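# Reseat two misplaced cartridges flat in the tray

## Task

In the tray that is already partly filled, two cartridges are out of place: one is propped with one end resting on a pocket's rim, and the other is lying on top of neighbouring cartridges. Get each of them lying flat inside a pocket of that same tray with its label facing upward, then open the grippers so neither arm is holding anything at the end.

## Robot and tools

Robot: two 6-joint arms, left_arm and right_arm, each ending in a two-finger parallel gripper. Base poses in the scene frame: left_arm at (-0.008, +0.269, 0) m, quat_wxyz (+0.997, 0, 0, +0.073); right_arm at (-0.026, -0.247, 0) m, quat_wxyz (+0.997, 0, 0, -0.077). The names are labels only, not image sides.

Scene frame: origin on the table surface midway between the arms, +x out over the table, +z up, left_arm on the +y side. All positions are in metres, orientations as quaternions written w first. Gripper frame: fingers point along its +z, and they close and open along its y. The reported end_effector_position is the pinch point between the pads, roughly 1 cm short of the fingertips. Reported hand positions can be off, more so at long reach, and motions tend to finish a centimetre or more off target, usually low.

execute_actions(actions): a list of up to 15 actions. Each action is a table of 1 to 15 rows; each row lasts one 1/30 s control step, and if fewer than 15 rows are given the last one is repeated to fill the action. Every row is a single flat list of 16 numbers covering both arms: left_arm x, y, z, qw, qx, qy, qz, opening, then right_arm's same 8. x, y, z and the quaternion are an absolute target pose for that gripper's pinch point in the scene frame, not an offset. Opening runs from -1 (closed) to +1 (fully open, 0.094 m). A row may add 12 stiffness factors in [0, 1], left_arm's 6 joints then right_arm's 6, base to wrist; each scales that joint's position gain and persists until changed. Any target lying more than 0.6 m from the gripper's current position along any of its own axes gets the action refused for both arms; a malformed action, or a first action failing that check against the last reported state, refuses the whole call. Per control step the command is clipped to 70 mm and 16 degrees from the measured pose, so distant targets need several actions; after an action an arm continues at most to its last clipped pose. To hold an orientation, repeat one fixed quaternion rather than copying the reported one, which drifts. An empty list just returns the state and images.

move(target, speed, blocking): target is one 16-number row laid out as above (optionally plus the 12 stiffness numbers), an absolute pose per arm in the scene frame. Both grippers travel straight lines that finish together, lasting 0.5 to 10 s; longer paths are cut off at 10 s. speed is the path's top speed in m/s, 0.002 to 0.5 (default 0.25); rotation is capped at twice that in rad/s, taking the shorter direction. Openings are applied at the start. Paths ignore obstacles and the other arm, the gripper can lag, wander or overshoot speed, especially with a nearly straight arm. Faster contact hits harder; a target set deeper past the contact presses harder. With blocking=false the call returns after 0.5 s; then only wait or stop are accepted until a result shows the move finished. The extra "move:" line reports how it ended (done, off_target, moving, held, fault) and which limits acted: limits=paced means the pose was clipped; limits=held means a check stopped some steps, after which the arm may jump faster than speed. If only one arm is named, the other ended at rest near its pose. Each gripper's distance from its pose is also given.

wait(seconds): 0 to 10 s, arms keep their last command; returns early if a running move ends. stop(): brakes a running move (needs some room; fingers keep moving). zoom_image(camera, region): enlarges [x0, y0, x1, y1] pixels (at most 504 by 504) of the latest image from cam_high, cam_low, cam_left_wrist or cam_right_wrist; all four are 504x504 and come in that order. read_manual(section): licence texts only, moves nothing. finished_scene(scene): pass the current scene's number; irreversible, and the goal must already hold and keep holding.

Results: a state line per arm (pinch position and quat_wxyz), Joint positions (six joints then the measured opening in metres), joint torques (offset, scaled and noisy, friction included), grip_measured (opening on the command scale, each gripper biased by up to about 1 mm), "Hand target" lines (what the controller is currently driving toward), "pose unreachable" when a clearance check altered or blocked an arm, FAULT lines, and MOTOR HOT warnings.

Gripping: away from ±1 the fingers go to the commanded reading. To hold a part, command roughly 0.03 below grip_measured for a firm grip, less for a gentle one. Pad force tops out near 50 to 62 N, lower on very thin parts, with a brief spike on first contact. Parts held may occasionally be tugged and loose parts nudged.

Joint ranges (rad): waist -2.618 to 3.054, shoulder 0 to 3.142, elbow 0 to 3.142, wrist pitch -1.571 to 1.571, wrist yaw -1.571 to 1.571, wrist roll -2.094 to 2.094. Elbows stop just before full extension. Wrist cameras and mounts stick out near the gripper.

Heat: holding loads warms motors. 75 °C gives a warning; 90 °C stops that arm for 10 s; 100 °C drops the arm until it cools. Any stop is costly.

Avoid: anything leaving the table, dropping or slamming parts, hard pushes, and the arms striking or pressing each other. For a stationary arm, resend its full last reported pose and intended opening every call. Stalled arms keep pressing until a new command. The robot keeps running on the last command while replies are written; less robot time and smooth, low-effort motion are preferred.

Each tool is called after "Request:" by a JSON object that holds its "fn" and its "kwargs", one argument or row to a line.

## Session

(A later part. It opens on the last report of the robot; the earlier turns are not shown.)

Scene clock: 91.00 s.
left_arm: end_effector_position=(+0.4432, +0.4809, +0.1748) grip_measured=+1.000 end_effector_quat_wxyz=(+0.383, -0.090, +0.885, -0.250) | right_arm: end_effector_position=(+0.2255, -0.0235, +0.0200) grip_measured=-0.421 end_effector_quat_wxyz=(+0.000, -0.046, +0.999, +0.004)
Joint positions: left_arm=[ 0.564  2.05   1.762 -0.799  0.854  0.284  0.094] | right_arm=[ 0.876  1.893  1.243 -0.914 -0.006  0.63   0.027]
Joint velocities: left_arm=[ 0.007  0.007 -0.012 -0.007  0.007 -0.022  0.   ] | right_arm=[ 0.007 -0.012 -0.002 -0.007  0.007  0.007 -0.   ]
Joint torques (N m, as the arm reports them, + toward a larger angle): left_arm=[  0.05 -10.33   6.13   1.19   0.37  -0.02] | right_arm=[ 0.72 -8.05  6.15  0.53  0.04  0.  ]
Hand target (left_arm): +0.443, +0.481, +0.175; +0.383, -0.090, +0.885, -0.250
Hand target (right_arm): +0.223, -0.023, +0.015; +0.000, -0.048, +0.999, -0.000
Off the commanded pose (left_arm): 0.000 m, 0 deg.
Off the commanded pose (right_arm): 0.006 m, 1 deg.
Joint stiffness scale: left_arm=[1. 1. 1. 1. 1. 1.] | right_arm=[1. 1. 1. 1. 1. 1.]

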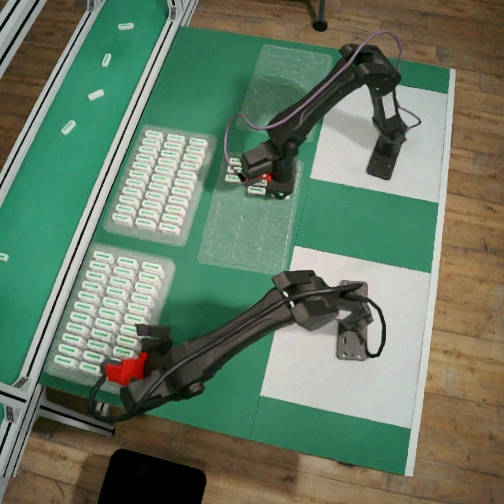

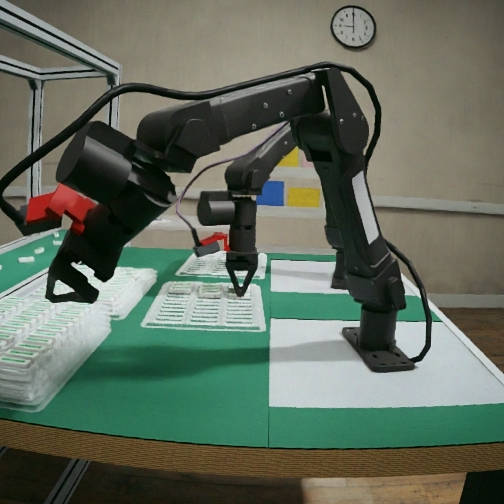

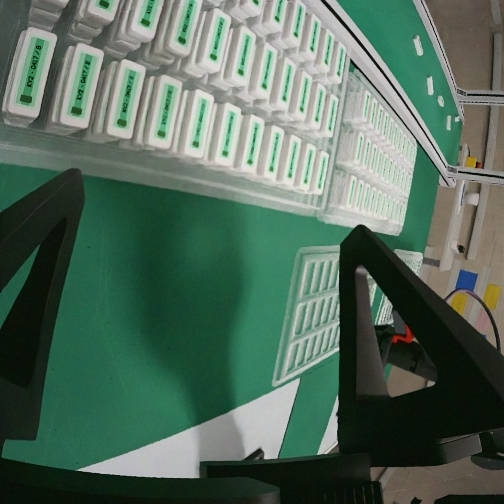

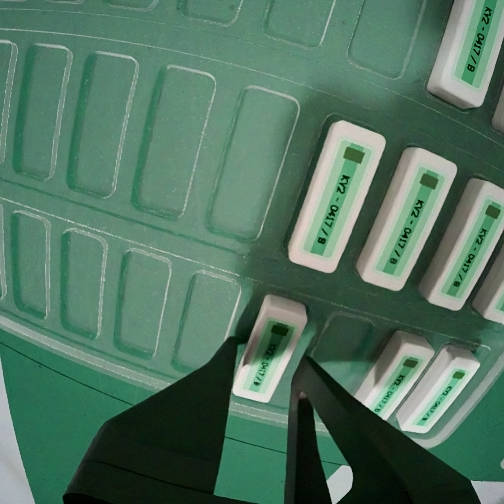

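Request:
{"fn": "move", "kwargs": {
  "target": [0.4432, 0.4809, 0.1748, 0.383, -0.090, 0.885, -0.250, 1.0, 0.2270, -0.0225, 0.050, 0, -0.048, 0.9988, 0, -0.35],
  "speed": 0.08
}}

Request:
{"fn": "move", "kwargs": {
  "target": [0.4432, 0.4809, 0.1748, 0.383, -0.090, 0.885, -0.250, 1.0, 0.18, -0.05, 0.085, 0, -0.048, 0.9988, 0, 0.6],
  "speed": 0.2
}}

Request:
{"fn": "zoom_image", "kwargs": {
  "camera": "cam_low",
  "region": [190, 278, 260, 306]
}}

Scene clock: 92.70 s.
left_arm: end_effector_position=(+0.4432, +0.4809, +0.1748) grip_measured=+1.000 end_effector_quat_wxyz=(+0.383, -0.090, +0.885, -0.250) | right_arm: end_effector_position=(+0.2243, -0.0245, +0.0418) grip_measured=-0.352 end_effector_quat_wxyz=(-0.008, -0.046, +0.999, -0.002)
Joint positions: left_arm=[ 0.564  2.05   1.762 -0.799  0.854  0.284  0.094] | right_arm=[ 0.876  1.877  1.314 -1.023 -0.006  0.63   0.03 ]
Joint velocities: left_arm=[ 0.007 -0.002 -0.002  0.037  0.022  0.066  0.   ] | right_arm=[-0.007 -0.007 -0.002 -0.066 -0.037 -0.007  0.   ]
Joint torques (N m, as the arm reports them, + toward a larger angle): left_arm=[  0.04 -10.32   6.13   1.19   0.36  -0.02] | right_arm=[ 0.27 -9.91  8.95  0.23  0.02 -0.02]
Hand target (left_arm): +0.443, +0.481, +0.175; +0.383, -0.090, +0.885, -0.250
Hand target (right_arm): +0.227, -0.023, +0.050; +0.000, -0.048, +0.999, -0.000
Off the commanded pose (left_arm): 0.000 m, 0 deg.
Off the commanded pose (right_arm): 0.009 m, 1 deg.
Joint stiffness scale: left_arm=[1. 1. 1. 1. 1. 1.] | right_arm=[1. 1. 1. 1. 1. 1.]
move: done

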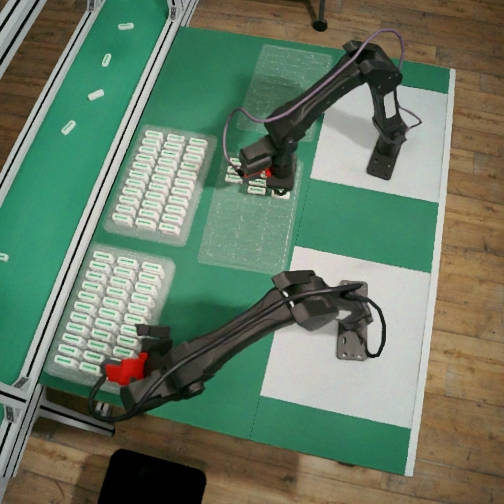

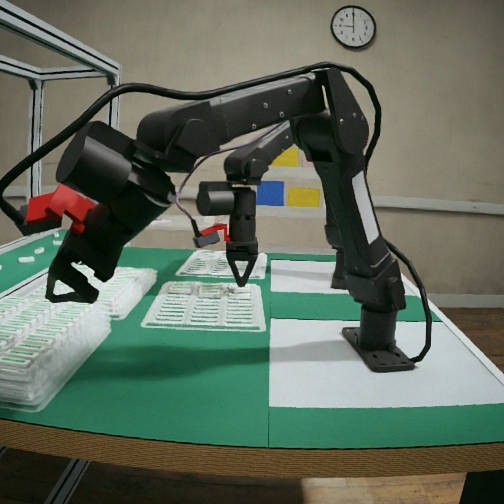

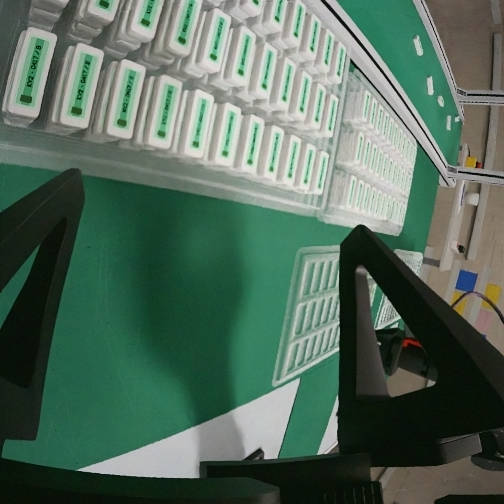

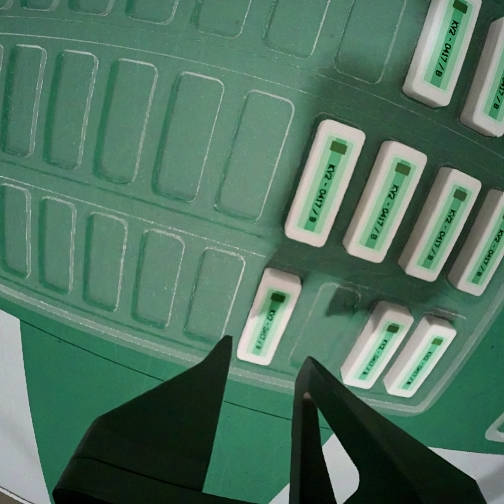

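Scene clock: 93.70 s.
left_arm: end_effector_position=(+0.4432, +0.4809, +0.1748) grip_measured=+1.000 end_effector_quat_wxyz=(+0.383, -0.090, +0.885, -0.250) | right_arm: end_effector_position=(+0.1866, -0.0462, +0.0862) grip_measured=+0.599 end_effector_quat_wxyz=(+0.006, -0.046, +0.999, +0.009)
Joint positions: left_arm=[ 0.564  2.05   1.762 -0.799  0.854  0.284  0.094] | right_arm=[ 0.905  1.646  1.217 -1.122 -0.006  0.658  0.075]
Joint velocities: left_arm=[-0.002 -0.002 -0.002 -0.022 -0.081  0.007  0.   ] | right_arm=[ 0.012 -0.022  0.012  0.007  0.051  0.037  0.   ]
Joint torques (N m, as the arm reports them, + toward a larger angle): left_arm=[  0.05 -10.33   6.12   1.19   0.36  -0.01] | right_arm=[ 1.   -7.42  6.45  0.32  0.03  0.05]
Hand target (left_arm): +0.443, +0.481, +0.175; +0.383, -0.090, +0.885, -0.250
Hand target (right_arm): +0.180, -0.050, +0.085; +0.001, -0.048, +0.999, +0.000
Off the commanded pose (left_arm): 0.000 m, 0 deg.
Off the commanded pose (right_arm): 0.008 m, 1 deg.
Joint stiffness scale: left_arm=[1. 1. 1. 1. 1. 1.] | right_arm=[1. 1. 1. 1. 1. 1.]
move: done

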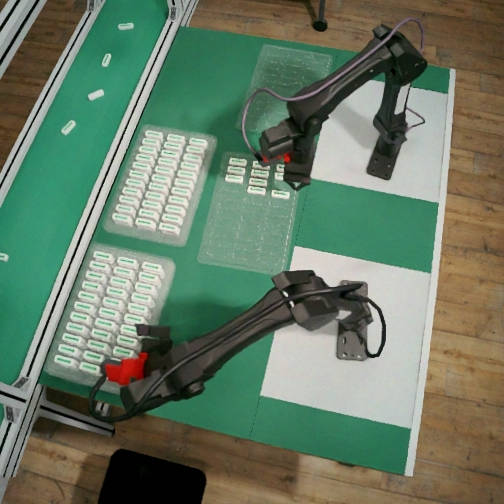

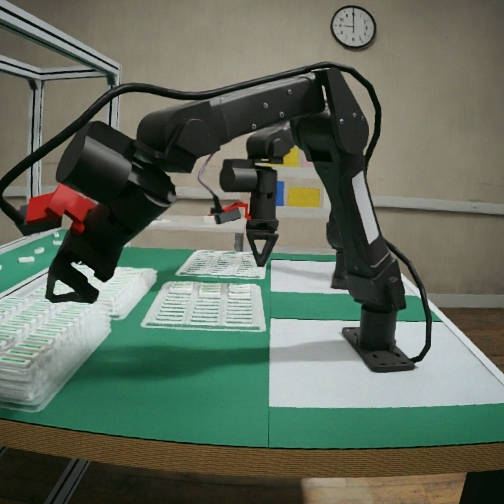

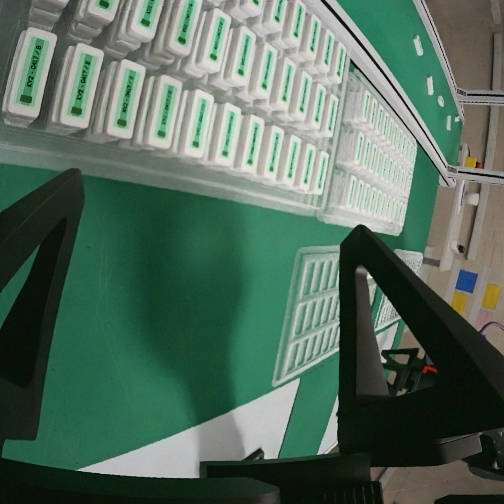

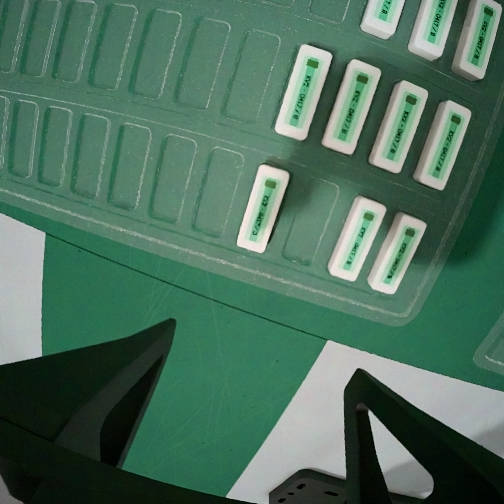

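Region (190, 278, 260, 306) of cam_low's 504x504 image, scaled by 7.200, with more detail than that image has; it fills the top 202 rows of this view, and the rest is white.

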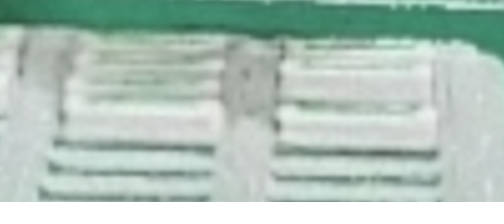

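Request:
{"fn": "zoom_image", "kwargs": {
  "camera": "cam_right_wrist",
  "region": [190, 140, 340, 280]
}}

Request:
{"fn": "zoom_image", "kwargs": {
  "camera": "cam_right_wrist",
  "region": [220, 20, 400, 170]
}}

Request:
{"fn": "zoom_image", "kwargs": {
  "camera": "cam_high",
  "region": [215, 150, 305, 215]
}}

Region (190, 140, 340, 280) of cam_right_wrist's 504x504 image, scaled by 3.360, with more detail than that image has; it fills the top 470 rows of this view, and the rest is white.

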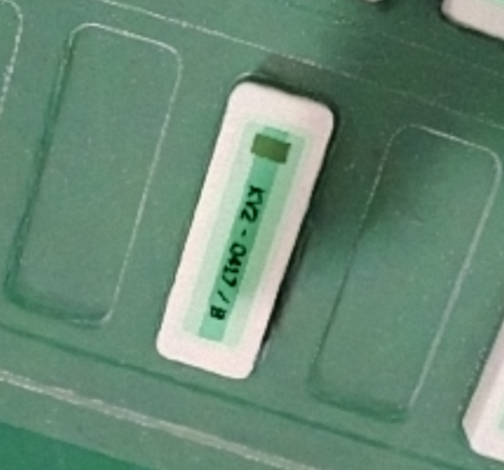

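Region (220, 20, 400, 170) of cam_right_wrist's 504x504 image, scaled by 2.800, with more detail than that image has.

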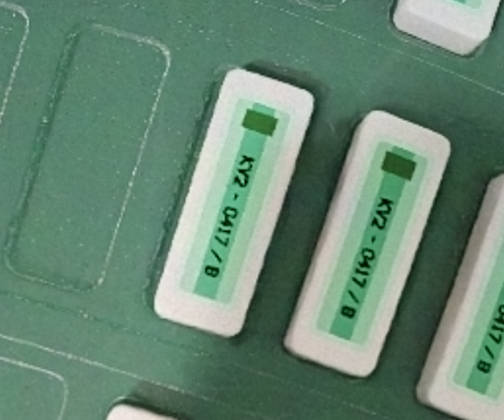

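Region (215, 150, 305, 215) of cam_high's 504x504 image, scaled by 5.600, with more detail than that image has.

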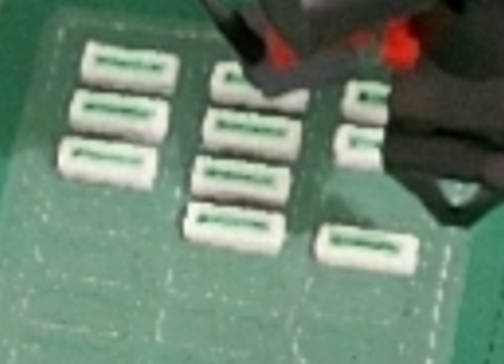

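Request:
{"fn": "finished_scene", "kwargs": {
  "scene": 1
}}

The scene is finished: the task was done.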